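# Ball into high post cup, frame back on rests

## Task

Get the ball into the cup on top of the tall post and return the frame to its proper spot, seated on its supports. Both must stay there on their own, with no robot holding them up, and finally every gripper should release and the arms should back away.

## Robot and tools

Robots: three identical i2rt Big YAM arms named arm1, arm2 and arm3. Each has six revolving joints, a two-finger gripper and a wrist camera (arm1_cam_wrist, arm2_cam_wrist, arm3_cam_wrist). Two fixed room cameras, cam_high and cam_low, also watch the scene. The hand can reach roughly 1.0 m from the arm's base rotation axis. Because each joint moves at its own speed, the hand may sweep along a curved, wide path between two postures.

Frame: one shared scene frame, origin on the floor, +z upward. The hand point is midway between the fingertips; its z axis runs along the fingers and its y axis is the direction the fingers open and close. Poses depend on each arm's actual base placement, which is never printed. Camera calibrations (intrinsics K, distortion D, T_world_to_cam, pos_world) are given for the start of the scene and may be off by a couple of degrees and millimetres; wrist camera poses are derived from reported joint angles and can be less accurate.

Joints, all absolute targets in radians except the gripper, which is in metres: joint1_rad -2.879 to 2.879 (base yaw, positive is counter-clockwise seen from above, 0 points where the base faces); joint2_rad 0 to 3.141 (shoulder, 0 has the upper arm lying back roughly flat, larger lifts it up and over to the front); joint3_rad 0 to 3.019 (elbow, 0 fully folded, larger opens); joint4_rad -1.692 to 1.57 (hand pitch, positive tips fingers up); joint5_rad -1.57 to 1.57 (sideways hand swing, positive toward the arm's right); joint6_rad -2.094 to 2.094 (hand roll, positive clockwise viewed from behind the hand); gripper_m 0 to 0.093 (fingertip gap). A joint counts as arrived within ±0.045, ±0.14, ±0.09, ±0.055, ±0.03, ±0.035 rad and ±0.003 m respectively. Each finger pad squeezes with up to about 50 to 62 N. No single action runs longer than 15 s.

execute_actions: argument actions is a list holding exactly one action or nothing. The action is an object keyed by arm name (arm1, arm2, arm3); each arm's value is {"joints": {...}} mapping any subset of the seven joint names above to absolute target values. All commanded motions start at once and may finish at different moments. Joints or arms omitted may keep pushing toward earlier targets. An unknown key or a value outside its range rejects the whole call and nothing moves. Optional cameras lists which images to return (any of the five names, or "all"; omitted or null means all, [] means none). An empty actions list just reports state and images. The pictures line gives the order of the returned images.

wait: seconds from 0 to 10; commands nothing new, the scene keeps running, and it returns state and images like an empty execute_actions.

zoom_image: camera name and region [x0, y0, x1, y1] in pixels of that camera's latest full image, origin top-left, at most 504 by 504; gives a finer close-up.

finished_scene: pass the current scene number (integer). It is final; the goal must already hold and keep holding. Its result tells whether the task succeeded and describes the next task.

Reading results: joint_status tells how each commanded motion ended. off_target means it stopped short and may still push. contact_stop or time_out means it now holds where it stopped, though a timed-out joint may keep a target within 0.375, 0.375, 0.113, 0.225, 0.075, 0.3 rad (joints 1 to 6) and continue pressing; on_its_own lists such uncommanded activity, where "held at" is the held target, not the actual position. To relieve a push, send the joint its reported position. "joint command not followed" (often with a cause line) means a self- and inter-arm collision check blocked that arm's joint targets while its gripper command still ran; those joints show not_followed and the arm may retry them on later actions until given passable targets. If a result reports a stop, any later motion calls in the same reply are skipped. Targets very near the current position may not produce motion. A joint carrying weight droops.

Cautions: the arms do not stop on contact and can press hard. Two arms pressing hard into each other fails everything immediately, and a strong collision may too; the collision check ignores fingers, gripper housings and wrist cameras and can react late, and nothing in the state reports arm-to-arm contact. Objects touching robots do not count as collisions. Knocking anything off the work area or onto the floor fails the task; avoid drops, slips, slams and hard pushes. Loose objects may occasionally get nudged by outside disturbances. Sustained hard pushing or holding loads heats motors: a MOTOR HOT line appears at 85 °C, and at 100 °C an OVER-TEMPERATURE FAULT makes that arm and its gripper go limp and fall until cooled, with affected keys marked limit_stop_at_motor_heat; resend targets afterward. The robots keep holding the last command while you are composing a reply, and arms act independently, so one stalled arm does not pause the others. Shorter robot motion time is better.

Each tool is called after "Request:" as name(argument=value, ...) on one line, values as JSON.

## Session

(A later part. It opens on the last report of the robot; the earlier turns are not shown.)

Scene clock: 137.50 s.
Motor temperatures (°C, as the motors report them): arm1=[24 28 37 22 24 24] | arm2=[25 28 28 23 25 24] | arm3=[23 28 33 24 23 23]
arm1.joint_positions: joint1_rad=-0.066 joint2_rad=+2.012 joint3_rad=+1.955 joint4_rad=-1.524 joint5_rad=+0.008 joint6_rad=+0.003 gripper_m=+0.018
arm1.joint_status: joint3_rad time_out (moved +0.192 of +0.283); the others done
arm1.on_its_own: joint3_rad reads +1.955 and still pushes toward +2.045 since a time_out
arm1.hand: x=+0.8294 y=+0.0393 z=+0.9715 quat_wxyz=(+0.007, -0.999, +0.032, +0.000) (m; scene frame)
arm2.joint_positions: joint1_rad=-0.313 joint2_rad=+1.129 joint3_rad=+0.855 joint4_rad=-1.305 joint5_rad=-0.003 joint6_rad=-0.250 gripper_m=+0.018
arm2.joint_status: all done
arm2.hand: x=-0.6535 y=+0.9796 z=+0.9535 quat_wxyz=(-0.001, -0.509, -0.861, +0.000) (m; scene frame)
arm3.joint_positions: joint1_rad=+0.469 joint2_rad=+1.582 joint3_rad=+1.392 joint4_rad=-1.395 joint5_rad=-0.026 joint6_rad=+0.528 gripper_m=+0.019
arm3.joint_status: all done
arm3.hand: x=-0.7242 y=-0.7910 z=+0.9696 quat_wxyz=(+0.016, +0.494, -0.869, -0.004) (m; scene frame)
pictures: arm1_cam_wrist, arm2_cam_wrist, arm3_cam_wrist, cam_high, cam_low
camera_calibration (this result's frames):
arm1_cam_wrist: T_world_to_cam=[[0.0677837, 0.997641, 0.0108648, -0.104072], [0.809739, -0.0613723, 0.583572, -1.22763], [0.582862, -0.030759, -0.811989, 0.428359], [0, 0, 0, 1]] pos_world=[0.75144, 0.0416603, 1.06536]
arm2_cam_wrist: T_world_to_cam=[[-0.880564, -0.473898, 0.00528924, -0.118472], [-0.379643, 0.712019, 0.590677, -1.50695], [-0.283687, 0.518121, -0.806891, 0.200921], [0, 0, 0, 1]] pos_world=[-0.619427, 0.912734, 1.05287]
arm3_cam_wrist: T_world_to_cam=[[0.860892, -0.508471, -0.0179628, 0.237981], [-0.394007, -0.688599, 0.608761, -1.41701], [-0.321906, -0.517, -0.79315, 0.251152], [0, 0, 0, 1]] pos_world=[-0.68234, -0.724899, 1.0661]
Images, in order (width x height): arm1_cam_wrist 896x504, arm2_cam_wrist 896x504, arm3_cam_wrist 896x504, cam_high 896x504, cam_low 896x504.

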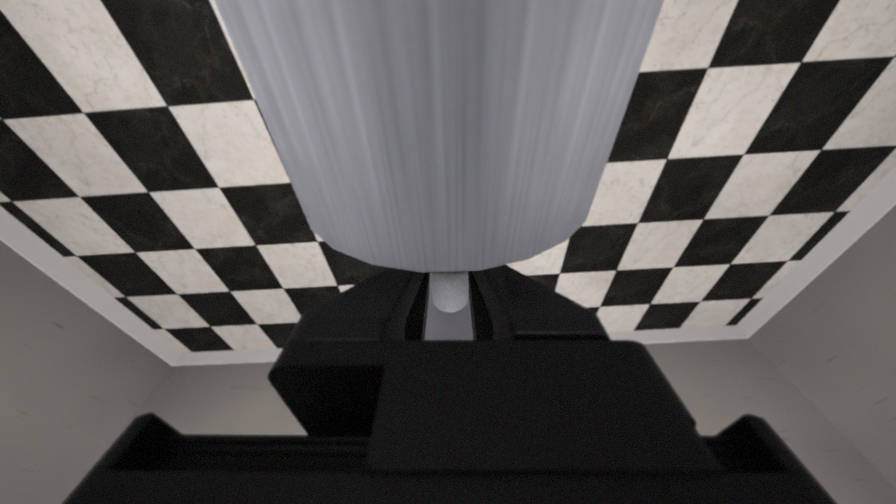

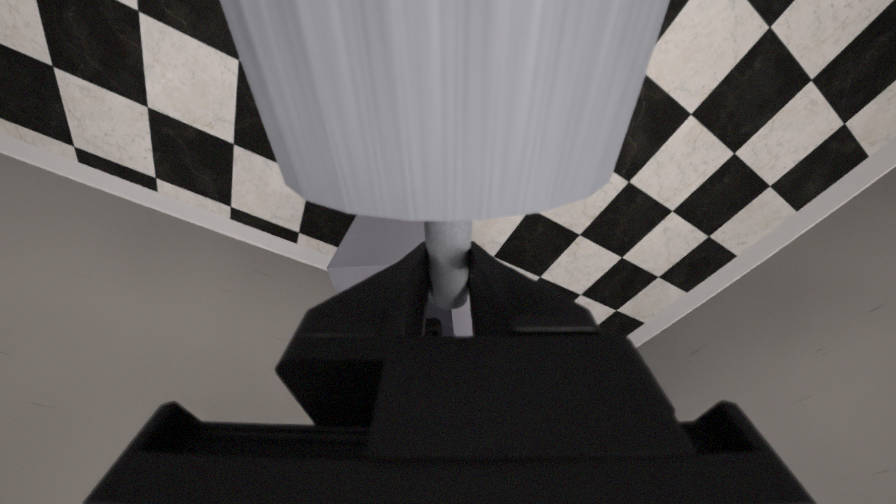

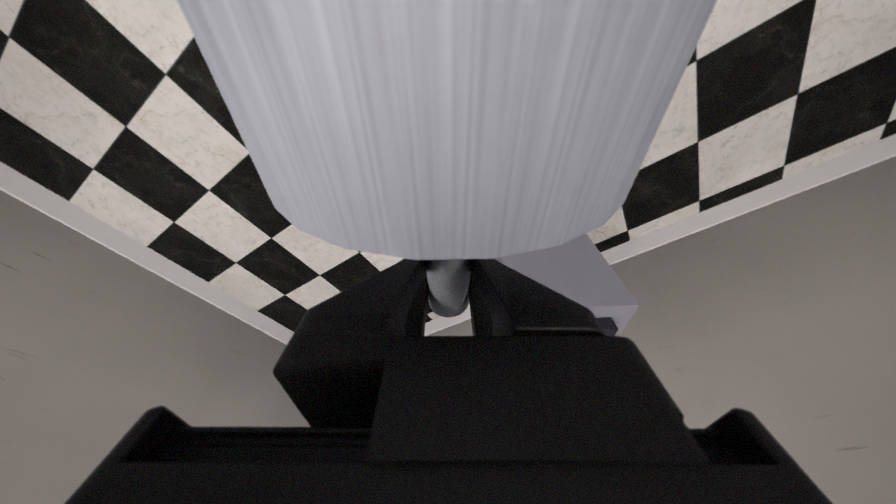

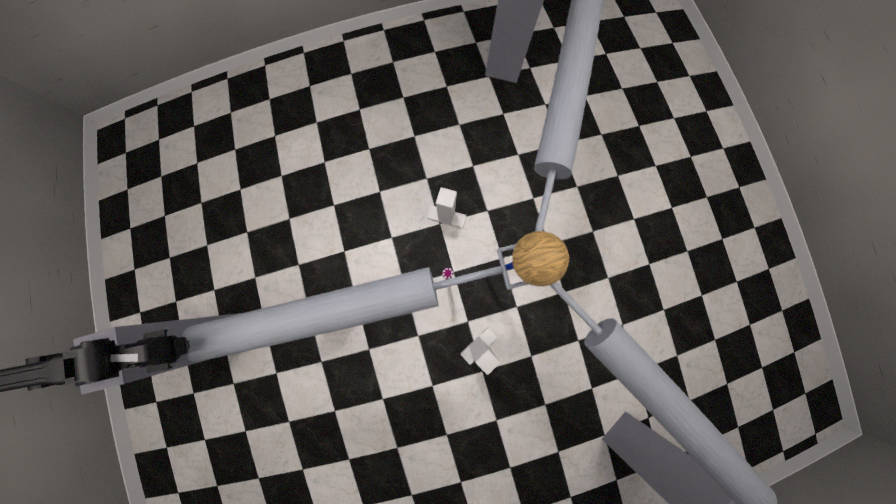

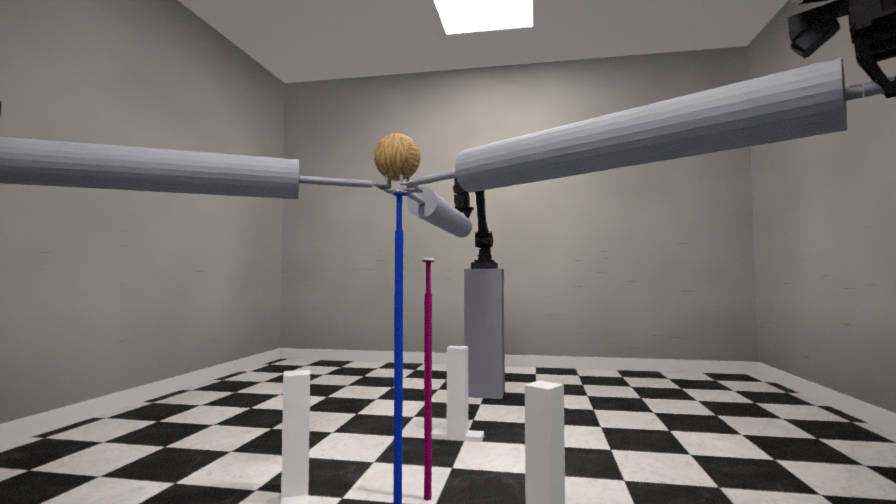

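Request:
execute_actions(actions=[{"arm1":{"joints":{"joint1_rad":-0.042,"joint2_rad":2.01,"joint3_rad":1.92,"joint4_rad":-1.445}},"arm2":{"joints":{"joint2_rad":1.16,"joint3_rad":0.81,"joint4_rad":-1.2}},"arm3":{"joints":{"joint3_rad":1.325,"joint4_rad":-1.305}}}], cameras=["cam_high","cam_low"])

Request:
zoom_image(camera="cam_low", region=[300,90,500,260])

Scene clock: 145.97 s.
Motor temperatures (°C, as the motors report them): arm1=[24 28 37 22 24 24] | arm2=[25 27 28 23 25 24] | arm3=[23 28 33 24 23 23]
arm1.joint_positions: joint1_rad=-0.052 joint2_rad=+2.042 joint3_rad=+1.901 joint4_rad=-1.465 joint5_rad=+0.003 joint6_rad=+0.003 gripper_m=+0.018
arm1.joint_status: all done
arm1.hand: x=+0.8284 y=+0.0301 z=+0.9332 quat_wxyz=(+0.004, -1.000, +0.026, -0.012) (m; scene frame)
arm2.joint_positions: joint1_rad=-0.314 joint2_rad=+1.177 joint3_rad=+0.806 joint4_rad=-1.204 joint5_rad=+0.002 joint6_rad=-0.252 gripper_m=+0.018
arm2.joint_status: all done
arm2.hand: x=-0.6526 y=+0.9718 z=+0.9229 quat_wxyz=(-0.001, -0.509, -0.861, +0.003) (m; scene frame)
arm3.joint_positions: joint1_rad=+0.469 joint2_rad=+1.574 joint3_rad=+1.311 joint4_rad=-1.316 joint5_rad=-0.021 joint6_rad=+0.528 gripper_m=+0.019
arm3.joint_status: all done
arm3.hand: x=-0.7235 y=-0.7987 z=+0.9431 quat_wxyz=(+0.013, +0.494, -0.869, -0.005) (m; scene frame)
pictures: cam_high, cam_low
Images, in order (width x height): cam_high 896x504, cam_low 896x504.

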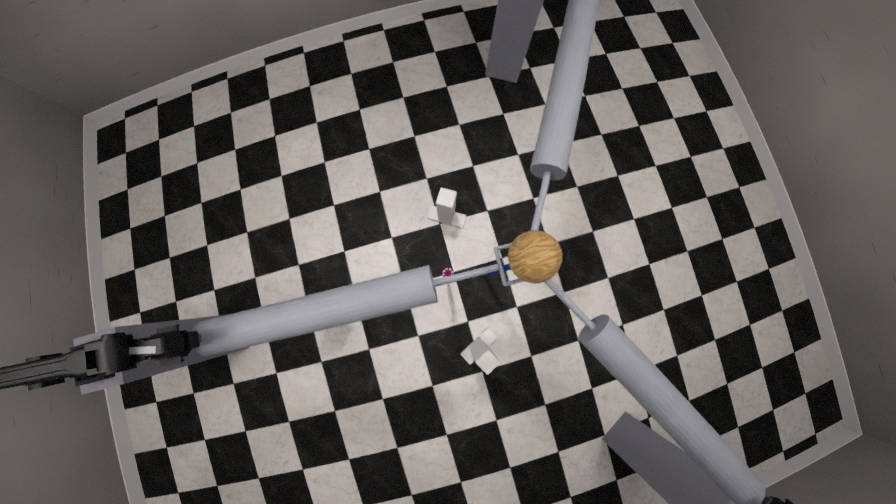

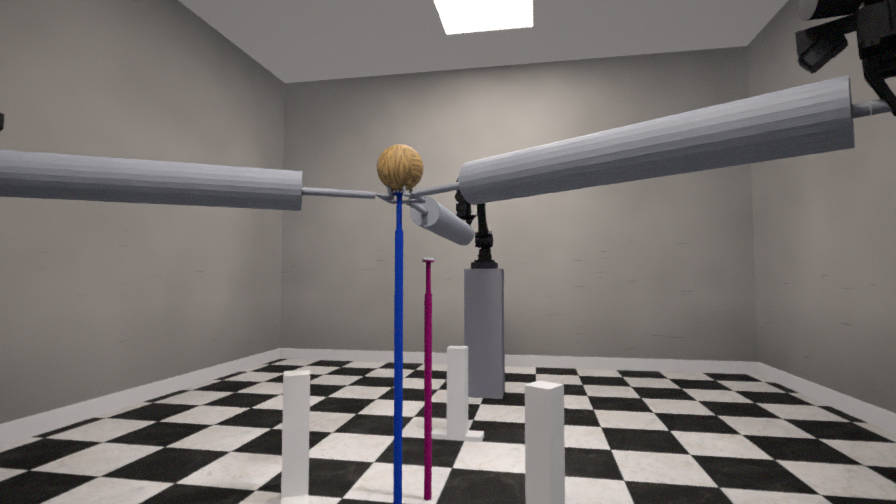

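Region (300, 90, 500, 260) of cam_low's 896x504 image, scaled by 2.520, with more detail than that image has; it fills the top 428 rows of this view, and the rest is white.

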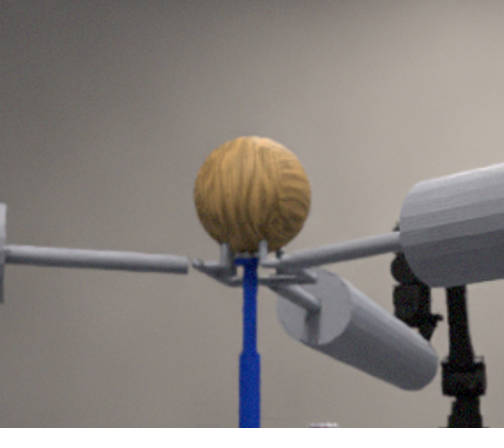

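Request:
execute_actions(actions=[{"arm1":{"joints":{"joint2_rad":2.02,"joint3_rad":1.885,"joint4_rad":-1.41}},"arm2":{"joints":{"joint2_rad":1.18,"joint3_rad":0.77,"joint4_rad":-1.135}},"arm3":{"joints":{"joint2_rad":1.565,"joint3_rad":1.285,"joint4_rad":-1.245}}}], cameras=["cam_high","cam_low"])

Request:
zoom_image(camera="cam_low", region=[300,90,500,260])

Scene clock: 150.97 s.
Motor temperatures (°C, as the motors report them): arm1=[24 28 36 22 23 24] | arm2=[25 27 28 23 25 24] | arm3=[23 28 32 24 23 23]
arm1.joint_positions: joint1_rad=-0.052 joint2_rad=+2.042 joint3_rad=+1.875 joint4_rad=-1.432 joint5_rad=+0.003 joint6_rad=+0.003 gripper_m=+0.018
arm1.joint_status: all done
arm1.hand: x=+0.8283 y=+0.0302 z=+0.9231 quat_wxyz=(+0.004, -1.000, +0.026, -0.009) (m; scene frame)
arm2.joint_positions: joint1_rad=-0.314 joint2_rad=+1.187 joint3_rad=+0.771 joint4_rad=-1.149 joint5_rad=+0.002 joint6_rad=-0.252 gripper_m=+0.018
arm2.joint_status: all done
arm2.hand: x=-0.6527 y=+0.9721 z=+0.9079 quat_wxyz=(-0.004, -0.509, -0.861, +0.007) (m; scene frame)
arm3.joint_positions: joint1_rad=+0.469 joint2_rad=+1.574 joint3_rad=+1.277 joint4_rad=-1.266 joint5_rad=-0.020 joint6_rad=+0.528 gripper_m=+0.019
arm3.joint_status: all done
arm3.hand: x=-0.7235 y=-0.7983 z=+0.9305 quat_wxyz=(+0.008, +0.494, -0.869, -0.012) (m; scene frame)
pictures: cam_high, cam_low
Images, in order (width x height): cam_high 896x504, cam_low 896x504.

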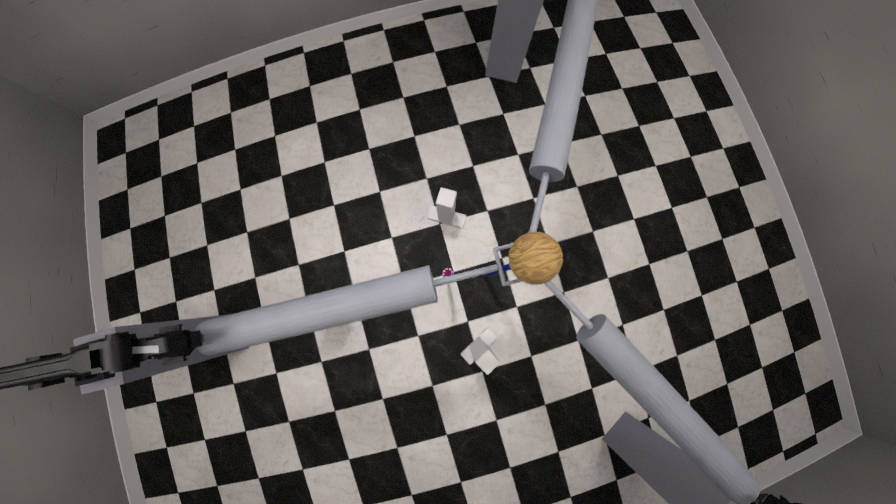

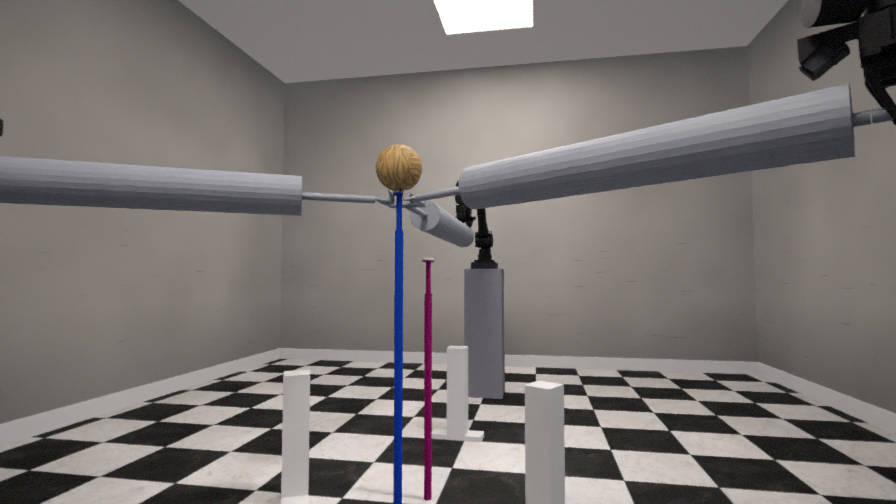

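Region (300, 90, 500, 260) of cam_low's 896x504 image, scaled by 2.520, with more detail than that image has; it fills the top 428 rows of this view, and the rest is white.

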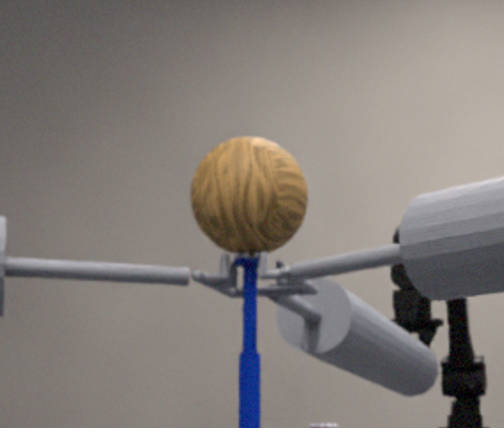

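Request:
execute_actions(actions=[{"arm1":{"joints":{"joint2_rad":2.04,"joint3_rad":1.795,"joint4_rad":-1.3}},"arm2":{"joints":{"joint2_rad":1.225,"joint3_rad":0.705,"joint4_rad":-1.03}},"arm3":{"joints":{"joint2_rad":1.6,"joint3_rad":1.21,"joint4_rad":-1.145}}}], cameras=["cam_high","cam_low"])

Scene clock: 155.60 s.
Motor temperatures (°C, as the motors report them): arm1=[24 28 35 22 23 24] | arm2=[25 27 28 23 25 24] | arm3=[23 27 32 24 23 23]
arm1.joint_positions: joint1_rad=-0.052 joint2_rad=+2.058 joint3_rad=+1.788 joint4_rad=-1.311 joint5_rad=+0.003 joint6_rad=+0.003 gripper_m=+0.018
arm1.joint_status: all done
arm1.hand: x=+0.8273 y=+0.0305 z=+0.8806 quat_wxyz=(+0.004, -1.000, +0.025, +0.000) (m; scene frame)
arm2.joint_positions: joint1_rad=-0.314 joint2_rad=+1.239 joint3_rad=+0.709 joint4_rad=-1.036 joint5_rad=+0.001 joint6_rad=-0.252 gripper_m=+0.018
arm2.joint_status: all done
arm2.hand: x=-0.6528 y=+0.9723 z=+0.8726 quat_wxyz=(-0.004, -0.509, -0.861, +0.006) (m; scene frame)
arm3.joint_positions: joint1_rad=+0.469 joint2_rad=+1.613 joint3_rad=+1.204 joint4_rad=-1.153 joint5_rad=-0.013 joint6_rad=+0.528 gripper_m=+0.019
arm3.joint_status: all done
arm3.hand: x=-0.7225 y=-0.7979 z=+0.8873 quat_wxyz=(+0.005, +0.494, -0.869, -0.010) (m; scene frame)
pictures: cam_high, cam_low
Images, in order (width x height): cam_high 896x504, cam_low 896x504.

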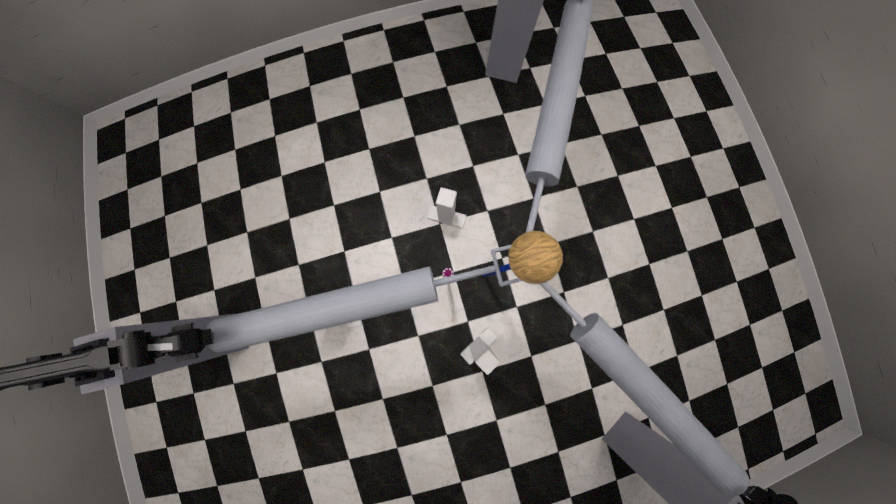

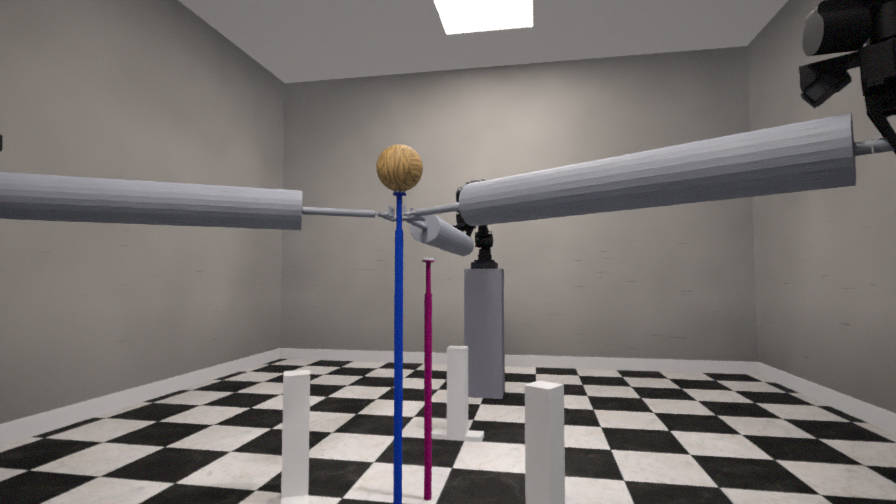

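Request:
execute_actions(actions=[{"arm1":{"joints":{"joint2_rad":1.905,"joint3_rad":1.61,"joint4_rad":-1.235}},"arm2":{"joints":{"joint1_rad":-0.175,"joint6_rad":-0.12,"joint2_rad":1.27,"joint3_rad":0.77,"joint4_rad":-1.03}},"arm3":{"joints":{"joint1_rad":0.36,"joint6_rad":0.43}}}], cameras=["cam_high","cam_low"])

Scene clock: 163.43 s.
Motor temperatures (°C, as the motors report them): arm1=[24 29 33 22 23 24] | arm2=[25 27 27 23 25 24] | arm3=[23 27 31 24 23 23]
arm1.joint_positions: joint1_rad=-0.052 joint2_rad=+1.943 joint3_rad=+1.607 joint4_rad=-1.244 joint5_rad=+0.006 joint6_rad=+0.003 gripper_m=+0.018
arm1.joint_status: all done
arm1.hand: x=+0.8706 y=+0.0289 z=+0.8816 quat_wxyz=(+0.006, -1.000, +0.025, +0.001) (m; scene frame)
arm2.joint_positions: joint1_rad=-0.180 joint2_rad=+1.277 joint3_rad=+0.736 joint4_rad=-1.017 joint5_rad=+0.001 joint6_rad=-0.123 gripper_m=+0.018
arm2.joint_status: all done
arm2.hand: x=-0.6101 y=+0.9712 z=+0.8710 quat_wxyz=(-0.007, -0.507, -0.862, +0.009) (m; scene frame)
arm3.joint_positions: joint1_rad=+0.370 joint2_rad=+1.613 joint3_rad=+1.204 joint4_rad=-1.149 joint5_rad=-0.016 joint6_rad=+0.428 gripper_m=+0.019
arm3.joint_status: all done
arm3.hand: x=-0.6774 y=-0.7993 z=+0.8870 quat_wxyz=(+0.004, +0.495, -0.869, -0.013) (m; scene frame)
pictures: cam_high, cam_low
Images, in order (width x height): cam_high 896x504, cam_low 896x504.

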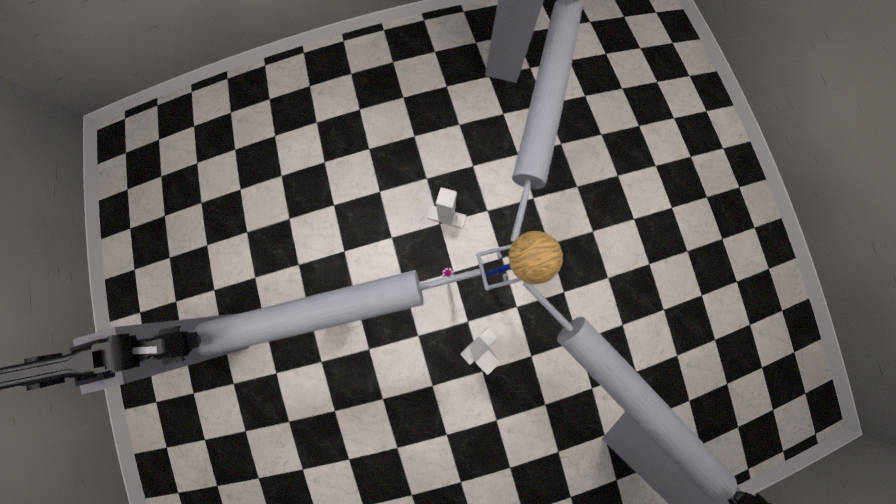

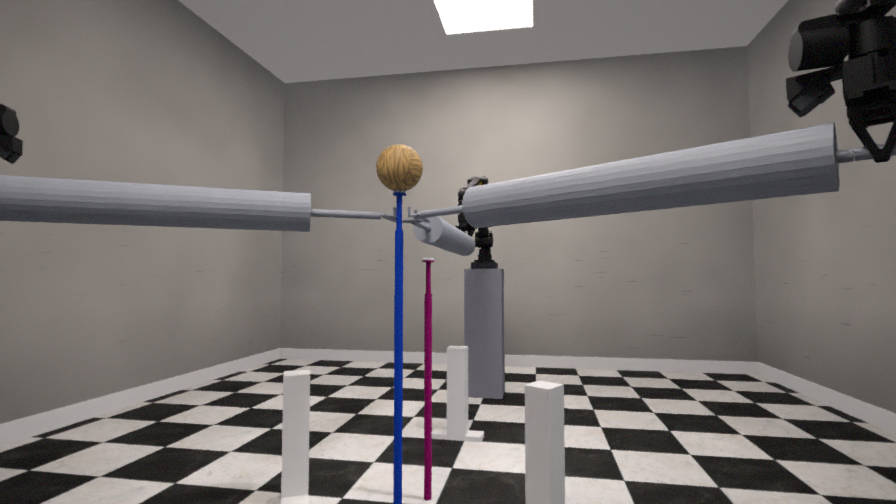

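Request:
execute_actions(actions=[{"arm1":{"joints":{"joint1_rad":-0.035,"joint2_rad":1.585,"joint3_rad":1.165,"joint4_rad":-1.11}},"arm2":{"joints":{"joint1_rad":0.145,"joint6_rad":0.2,"joint2_rad":1.475,"joint3_rad":0.98,"joint4_rad":-1.04}},"arm3":{"joints":{"joint1_rad":0.075,"joint6_rad":0.145,"joint2_rad":1.68,"joint3_rad":1.35,"joint4_rad":-1.19}}}], cameras=[])

Request:
execute_actions(actions=[{"arm1":{"joints":{"joint1_rad":-0.03,"joint2_rad":1.125,"joint3_rad":0.71,"joint4_rad":-1.135}},"arm2":{"joints":{"joint1_rad":0.4,"joint6_rad":0.456,"joint2_rad":1.785,"joint3_rad":1.39,"joint4_rad":-1.125}},"arm3":{"joints":{"joint1_rad":-0.22,"joint6_rad":-0.15,"joint2_rad":1.895,"joint3_rad":1.67,"joint4_rad":-1.28}}}], cameras=["cam_high"])

Scene clock: 171.87 s.
Motor temperatures (°C, as the motors report them): arm1=[24 29 32 22 23 24] | arm2=[25 27 28 23 25 24] | arm3=[23 27 32 24 23 23]
arm1.joint_positions: joint1_rad=-0.047 joint2_rad=+1.600 joint3_rad=+1.159 joint4_rad=-1.126 joint5_rad=+0.005 joint6_rad=+0.003 gripper_m=+0.018
arm1.joint_status: all done
arm1.hand: x=+1.0044 y=+0.0202 z=+0.8918 quat_wxyz=(+0.006, -1.000, +0.023, +0.007) (m; scene frame)
arm2.joint_positions: joint1_rad=+0.132 joint2_rad=+1.494 joint3_rad=+0.949 joint4_rad=-1.032 joint5_rad=+0.003 joint6_rad=+0.188 gripper_m=+0.018
arm2.joint_status: all done
arm2.hand: x=-0.4780 y=+0.9601 z=+0.8708 quat_wxyz=(+0.000, -0.506, -0.862, +0.005) (m; scene frame)
arm3.joint_positions: joint1_rad=+0.085 joint2_rad=+1.689 joint3_rad=+1.295 joint4_rad=-1.187 joint5_rad=-0.005 joint6_rad=+0.141 gripper_m=+0.019
arm3.joint_status: all done
arm3.hand: x=-0.5398 y=-0.8087 z=+0.8839 quat_wxyz=(+0.007, +0.496, -0.868, -0.002) (m; scene frame)
pictures: none
No camera images: the call's "cameras" was empty. Leave "cameras" out to get every camera's image.

Scene clock: 173.07 s.
Motor temperatures (°C, as the motors report them): arm1=[24 28 32 22 23 24] | arm2=[25 27 28 23 25 24] | arm3=[23 27 32 24 23 23]
arm1.joint_positions: joint1_rad=-0.046 joint2_rad=+1.139 joint3_rad=+0.705 joint4_rad=-1.141 joint5_rad=+0.009 joint6_rad=+0.003 gripper_m=+0.018
arm1.joint_status: all done
arm1.hand: x=+1.1809 y=+0.0126 z=+0.8880 quat_wxyz=(+0.007, -1.000, +0.022, +0.003) (m; scene frame)
arm2.joint_positions: joint1_rad=+0.383 joint2_rad=+1.809 joint3_rad=+1.343 joint4_rad=-1.096 joint5_rad=+0.001 joint6_rad=+0.441 gripper_m=+0.018
arm2.joint_status: all done
arm2.hand: x=-0.3023 y=+0.9523 z=+0.8665 quat_wxyz=(-0.007, -0.507, -0.862, +0.005) (m; scene frame)
arm3.joint_positions: joint1_rad=-0.210 joint2_rad=+1.919 joint3_rad=+1.601 joint4_rad=-1.276 joint5_rad=+0.001 joint6_rad=-0.155 gripper_m=+0.019
arm3.joint_status: all done
arm3.hand: x=-0.3610 y=-0.8144 z=+0.8748 quat_wxyz=(+0.012, +0.496, -0.868, +0.001) (m; scene frame)
pictures: cam_high
Images, in order (width x height): cam_high 896x504.

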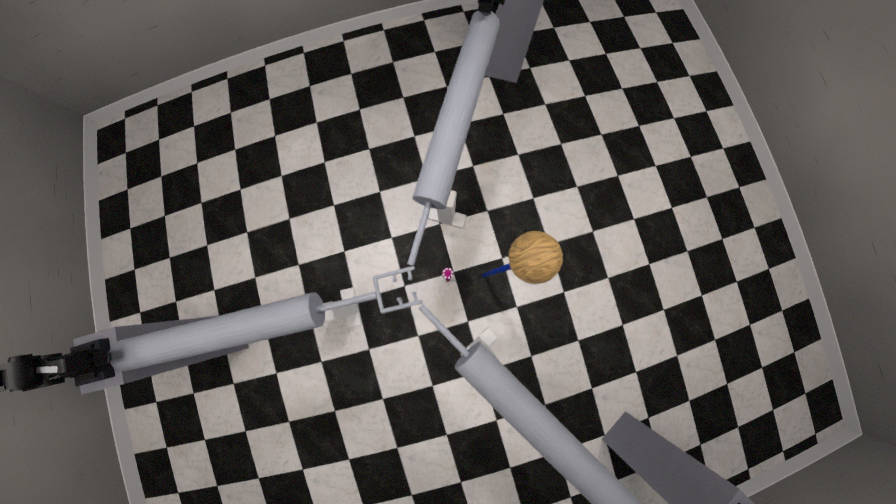

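Request:
execute_actions(actions=[{"arm1":{"joints":{"joint2_rad":1.43,"joint3_rad":0.525,"joint4_rad":-0.635}},"arm2":{"joints":{"joint2_rad":1.98,"joint3_rad":1.235,"joint4_rad":-0.78}},"arm3":{"joints":{"joint2_rad":2.05,"joint3_rad":1.5,"joint4_rad":-0.975}}}], cameras=[])

Request:
execute_actions(actions=[{"arm1":{"joints":{"joint2_rad":1.8,"joint3_rad":0.5,"joint4_rad":-0.235}},"arm2":{"joints":{"joint2_rad":2.19,"joint3_rad":1.25,"joint4_rad":-0.575}},"arm3":{"joints":{"joint2_rad":2.215,"joint3_rad":1.48,"joint4_rad":-0.79}}}], cameras=[])

Request:
execute_actions(actions=[{"arm1":{"joints":{"joint2_rad":2.2,"joint3_rad":0.59,"joint4_rad":0.095}},"arm2":{"joints":{"joint2_rad":2.42,"joint3_rad":1.33,"joint4_rad":-0.41}},"arm3":{"joints":{"joint2_rad":2.41,"joint3_rad":1.55,"joint4_rad":-0.635}}}], cameras=["cam_high","cam_low"])

Scene clock: 180.33 s.
Motor temperatures (°C, as the motors report them): arm1=[24 27 32 22 23 24] | arm2=[25 28 29 23 25 24] | arm3=[23 28 34 24 22 23]
arm1.joint_positions: joint1_rad=-0.043 joint2_rad=+1.440 joint3_rad=+0.518 joint4_rad=-0.660 joint5_rad=+0.006 joint6_rad=+0.003 gripper_m=+0.018
arm1.joint_status: all done
arm1.hand: x=+1.1822 y=+0.0123 z=+0.7561 quat_wxyz=(+0.006, -1.000, +0.021, +0.000) (m; scene frame)
arm2.joint_positions: joint1_rad=+0.396 joint2_rad=+2.012 joint3_rad=+1.242 joint4_rad=-0.784 joint5_rad=-0.003 joint6_rad=+0.453 gripper_m=+0.018
arm2.joint_status: all done
arm2.hand: x=-0.2960 y=+0.9558 z=+0.7331 quat_wxyz=(-0.011, -0.506, -0.862, +0.004) (m; scene frame)
arm3.joint_positions: joint1_rad=-0.212 joint2_rad=+2.095 joint3_rad=+1.492 joint4_rad=-0.983 joint5_rad=+0.006 joint6_rad=-0.155 gripper_m=+0.019
arm3.joint_status: all done
arm3.hand: x=-0.3542 y=-0.8080 z=+0.7389 quat_wxyz=(+0.007, +0.495, -0.869, +0.002) (m; scene frame)
pictures: none
No camera images: the call's "cameras" was empty. Leave "cameras" out to get every camera's image.

Scene clock: 181.37 s.
Motor temperatures (°C, as the motors report them): arm1=[24 27 32 22 23 24] | arm2=[25 28 29 23 25 24] | arm3=[23 28 33 24 22 23]
arm1.joint_positions: joint1_rad=-0.039 joint2_rad=+1.812 joint3_rad=+0.491 joint4_rad=-0.265 joint5_rad=+0.000 joint6_rad=+0.005 gripper_m=+0.018
arm1.joint_status: all done
arm1.hand: x=+1.1797 y=+0.0109 z=+0.6575 quat_wxyz=(+0.003, -1.000, +0.020, -0.002) (m; scene frame)
arm2.joint_positions: joint1_rad=+0.397 joint2_rad=+2.223 joint3_rad=+1.242 joint4_rad=-0.575 joint5_rad=-0.001 joint6_rad=+0.456 gripper_m=+0.018
arm2.joint_status: all done
arm2.hand: x=-0.2972 y=+0.9556 z=+0.6281 quat_wxyz=(-0.010, -0.507, -0.862, +0.005) (m; scene frame)
arm3.joint_positions: joint1_rad=-0.213 joint2_rad=+2.252 joint3_rad=+1.472 joint4_rad=-0.799 joint5_rad=+0.006 joint6_rad=-0.155 gripper_m=+0.019
arm3.joint_status: all done
arm3.hand: x=-0.3538 y=-0.8071 z=+0.6441 quat_wxyz=(+0.005, +0.495, -0.869, +0.001) (m; scene frame)
pictures: none
No camera images: the call's "cameras" was empty. Leave "cameras" out to get every camera's image.

Scene clock: 182.43 s.
Motor temperatures (°C, as the motors report them): arm1=[24 27 32 22 23 24] | arm2=[25 28 29 23 25 24] | arm3=[23 28 33 24 22 23]
arm1.joint_positions: joint1_rad=-0.039 joint2_rad=+2.216 joint3_rad=+0.576 joint4_rad=+0.066 joint5_rad=+0.000 joint6_rad=+0.005 gripper_m=+0.018
arm1.joint_status: all done
arm1.hand: x=+1.1715 y=+0.0119 z=+0.5569 quat_wxyz=(+0.003, -1.000, +0.020, +0.003) (m; scene frame)
arm2.joint_positions: joint1_rad=+0.388 joint2_rad=+2.451 joint3_rad=+1.298 joint4_rad=-0.414 joint5_rad=-0.001 joint6_rad=+0.450 gripper_m=+0.018
arm2.joint_status: all done
arm2.hand: x=-0.3067 y=+0.9557 z=+0.5256 quat_wxyz=(-0.005, -0.509, -0.861, +0.004) (m; scene frame)
arm3.joint_positions: joint1_rad=-0.207 joint2_rad=+2.442 joint3_rad=+1.505 joint4_rad=-0.640 joint5_rad=+0.006 joint6_rad=-0.155 gripper_m=+0.019
arm3.joint_status: all done
arm3.hand: x=-0.3586 y=-0.8063 z=+0.5455 quat_wxyz=(+0.003, +0.498, -0.867, +0.000) (m; scene frame)
pictures: cam_high, cam_low
Images, in order (width x height): cam_high 896x504, cam_low 896x504.

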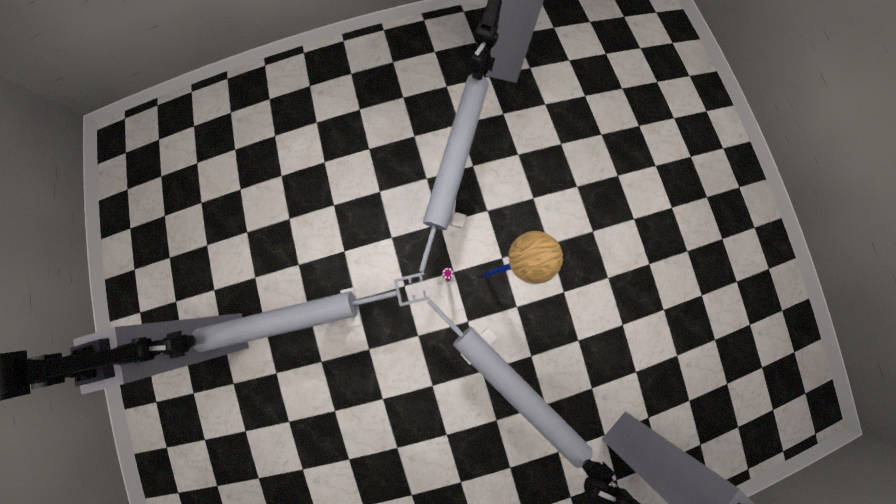

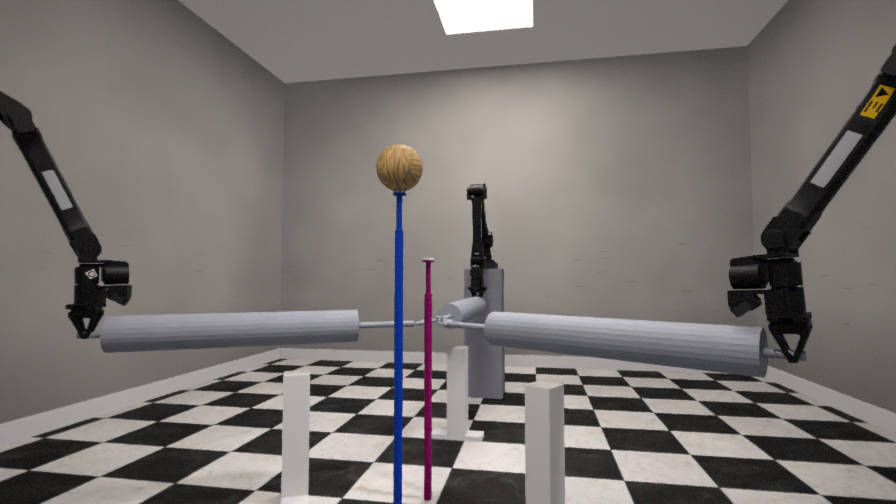

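Go to h≈.025, less arm1 q3 bias (shift +x).

Request:
execute_actions(actions=[{"arm1":{"joints":{"joint2_rad":2.485,"joint3_rad":0.685,"joint4_rad":0.25}},"arm2":{"joints":{"joint1_rad":0.41,"joint2_rad":2.585,"joint3_rad":1.435,"joint4_rad":-0.34}},"arm3":{"joints":{"joint1_rad":-0.225,"joint2_rad":2.565,"joint3_rad":1.63,"joint4_rad":-0.565}}}], cameras=["cam_high","cam_low"])

Scene clock: 185.97 s.
Motor temperatures (°C, as the motors report them): arm1=[24 27 31 22 23 24] | arm2=[25 28 28 23 25 24] | arm3=[23 28 33 24 22 23]
arm1.joint_positions: joint1_rad=-0.039 joint2_rad=+2.494 joint3_rad=+0.683 joint4_rad=+0.229 joint5_rad=+0.000 joint6_rad=+0.005 gripper_m=+0.018
arm1.joint_status: all done
arm1.hand: x=+1.1754 y=+0.0121 z=+0.4795 quat_wxyz=(+0.003, -1.000, +0.020, +0.000) (m; scene frame)
arm2.joint_positions: joint1_rad=+0.400 joint2_rad=+2.617 joint3_rad=+1.398 joint4_rad=-0.352 joint5_rad=+0.000 joint6_rad=+0.456 gripper_m=+0.018
arm2.joint_status: all done
arm2.hand: x=-0.3019 y=+0.9587 z=+0.4580 quat_wxyz=(-0.002, -0.506, -0.862, +0.004) (m; scene frame)
arm3.joint_positions: joint1_rad=-0.209 joint2_rad=+2.588 joint3_rad=+1.589 joint4_rad=-0.574 joint5_rad=+0.005 joint6_rad=-0.155 gripper_m=+0.019
arm3.joint_status: all done
arm3.hand: x=-0.3548 y=-0.8023 z=+0.4812 quat_wxyz=(+0.002, +0.497, -0.868, -0.001) (m; scene frame)
pictures: cam_high, cam_low
Images, in order (width x height): cam_high 896x504, cam_low 896x504.

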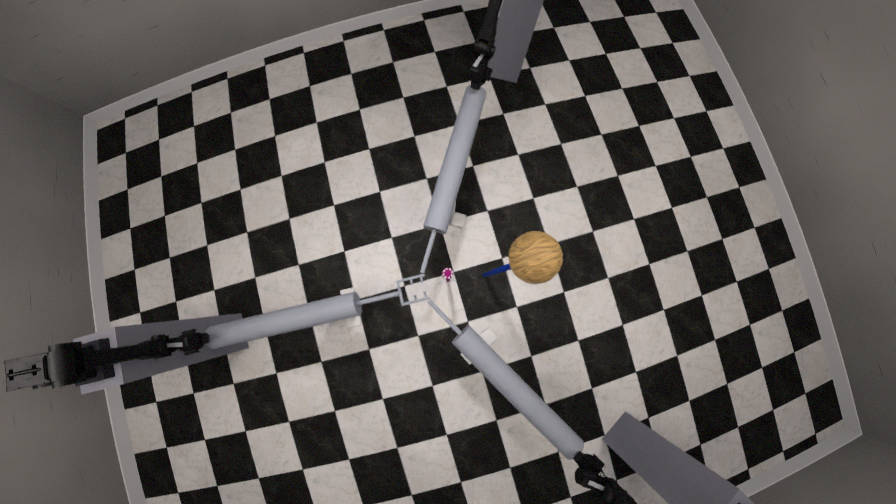

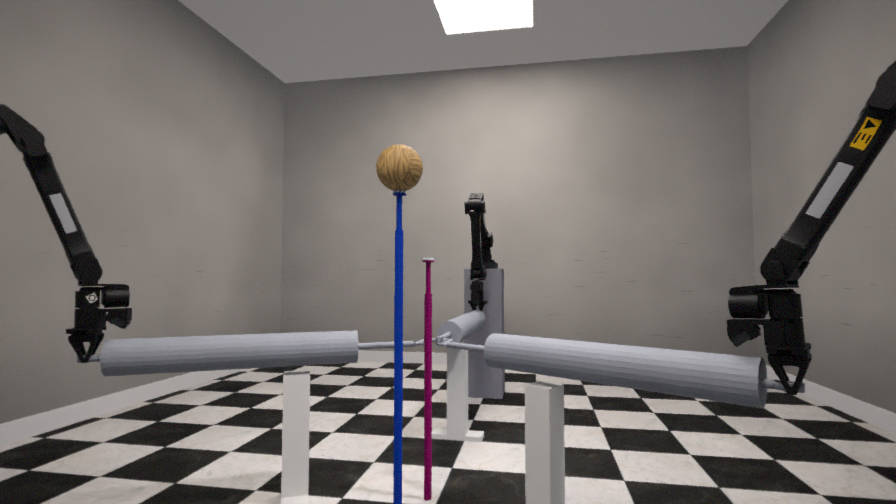

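Request:
execute_actions(actions=[{"arm1":{"joints":{"joint2_rad":2.585,"joint3_rad":0.73,"joint4_rad":0.28}},"arm2":{"joints":{"joint2_rad":2.66,"joint3_rad":1.465,"joint4_rad":-0.32}},"arm3":{"joints":{"joint2_rad":2.64,"joint3_rad":1.645,"joint4_rad":-0.545}}}], cameras=["cam_low"])

Request:
execute_actions(actions=[{"arm1":{"joints":{"gripper_m":0.07}},"arm2":{"joints":{"gripper_m":0.07}},"arm3":{"joints":{"gripper_m":0.07}}}], cameras=["cam_high","cam_low"])

Scene clock: 190.30 s.
Motor temperatures (°C, as the motors report them): arm1=[24 27 30 22 23 24] | arm2=[25 29 28 23 25 24] | arm3=[23 28 32 24 22 23]
arm1.joint_positions: joint1_rad=-0.039 joint2_rad=+2.586 joint3_rad=+0.736 joint4_rad=+0.269 joint5_rad=-0.002 joint6_rad=+0.005 gripper_m=+0.018
arm1.joint_status: all done
arm1.hand: x=+1.1750 y=+0.0118 z=+0.4511 quat_wxyz=(+0.002, -1.000, +0.020, +0.000) (m; scene frame)
arm2.joint_positions: joint1_rad=+0.400 joint2_rad=+2.672 joint3_rad=+1.433 joint4_rad=-0.335 joint5_rad=+0.003 joint6_rad=+0.456 gripper_m=+0.018
arm2.joint_status: all done
arm2.hand: x=-0.3030 y=+0.9586 z=+0.4352 quat_wxyz=(-0.001, -0.506, -0.862, +0.006) (m; scene frame)
arm3.joint_positions: joint1_rad=-0.209 joint2_rad=+2.637 joint3_rad=+1.615 joint4_rad=-0.551 joint5_rad=+0.005 joint6_rad=-0.155 gripper_m=+0.019
arm3.joint_status: all done
arm3.hand: x=-0.3552 y=-0.8029 z=+0.4590 quat_wxyz=(+0.002, +0.497, -0.868, -0.001) (m; scene frame)
pictures: cam_low
Images, in order (width x height): cam_low 896x504.

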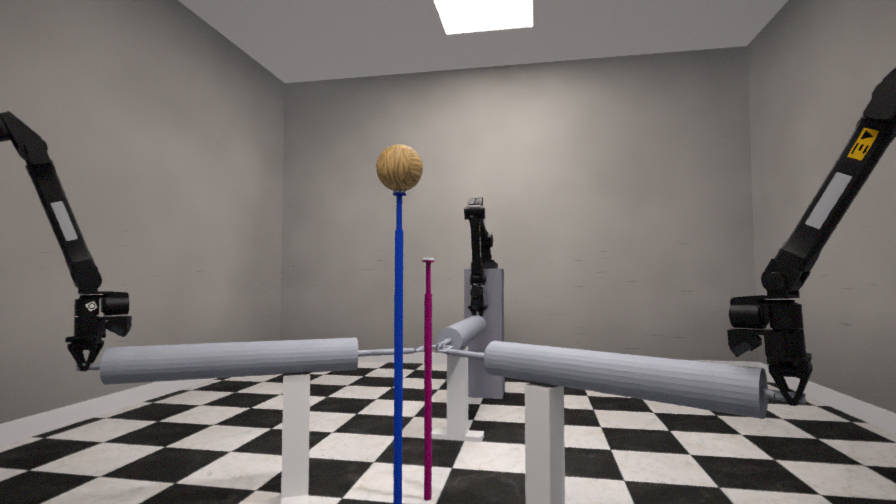

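Scene clock: 190.97 s.
Motor temperatures (°C, as the motors report them): arm1=[24 27 30 22 23 24] | arm2=[25 29 28 23 25 24] | arm3=[23 28 32 24 22 23]
arm1.joint_positions: joint1_rad=-0.039 joint2_rad=+2.586 joint3_rad=+0.736 joint4_rad=+0.269 joint5_rad=-0.002 joint6_rad=+0.006 gripper_m=+0.070
arm1.joint_status: all done
arm1.hand: x=+1.1750 y=+0.0119 z=+0.4511 quat_wxyz=(+0.002, -1.000, +0.020, +0.000) (m; scene frame)
arm2.joint_positions: joint1_rad=+0.400 joint2_rad=+2.668 joint3_rad=+1.441 joint4_rad=-0.335 joint5_rad=+0.002 joint6_rad=+0.456 gripper_m=+0.070
arm2.joint_status: all done
arm2.hand: x=-0.2972 y=+0.9550 z=+0.4385 quat_wxyz=(-0.007, -0.506, -0.862, +0.006) (m; scene frame)
arm3.joint_positions: joint1_rad=-0.209 joint2_rad=+2.637 joint3_rad=+1.616 joint4_rad=-0.551 joint5_rad=+0.004 joint6_rad=-0.155 gripper_m=+0.070
arm3.joint_status: all done
arm3.hand: x=-0.3549 y=-0.8023 z=+0.4593 quat_wxyz=(+0.002, +0.497, -0.868, -0.001) (m; scene frame)
pictures: cam_high, cam_low
Images, in order (width x height): cam_high 896x504, cam_low 896x504.

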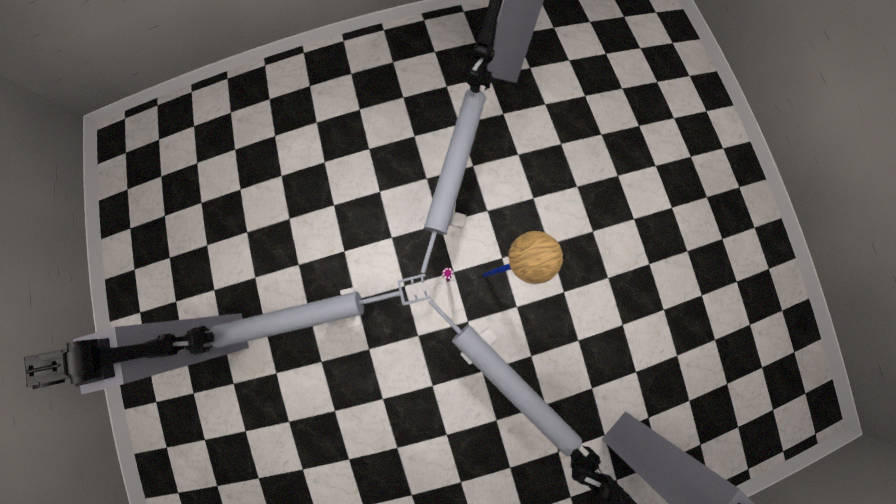

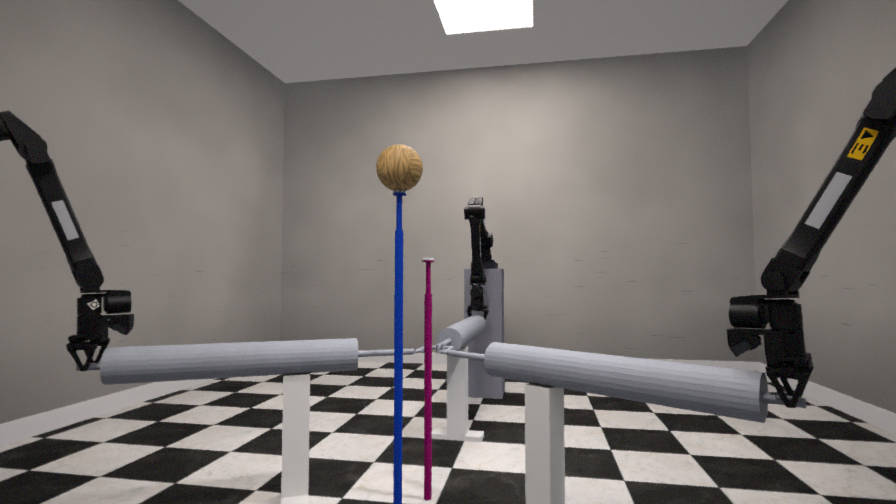

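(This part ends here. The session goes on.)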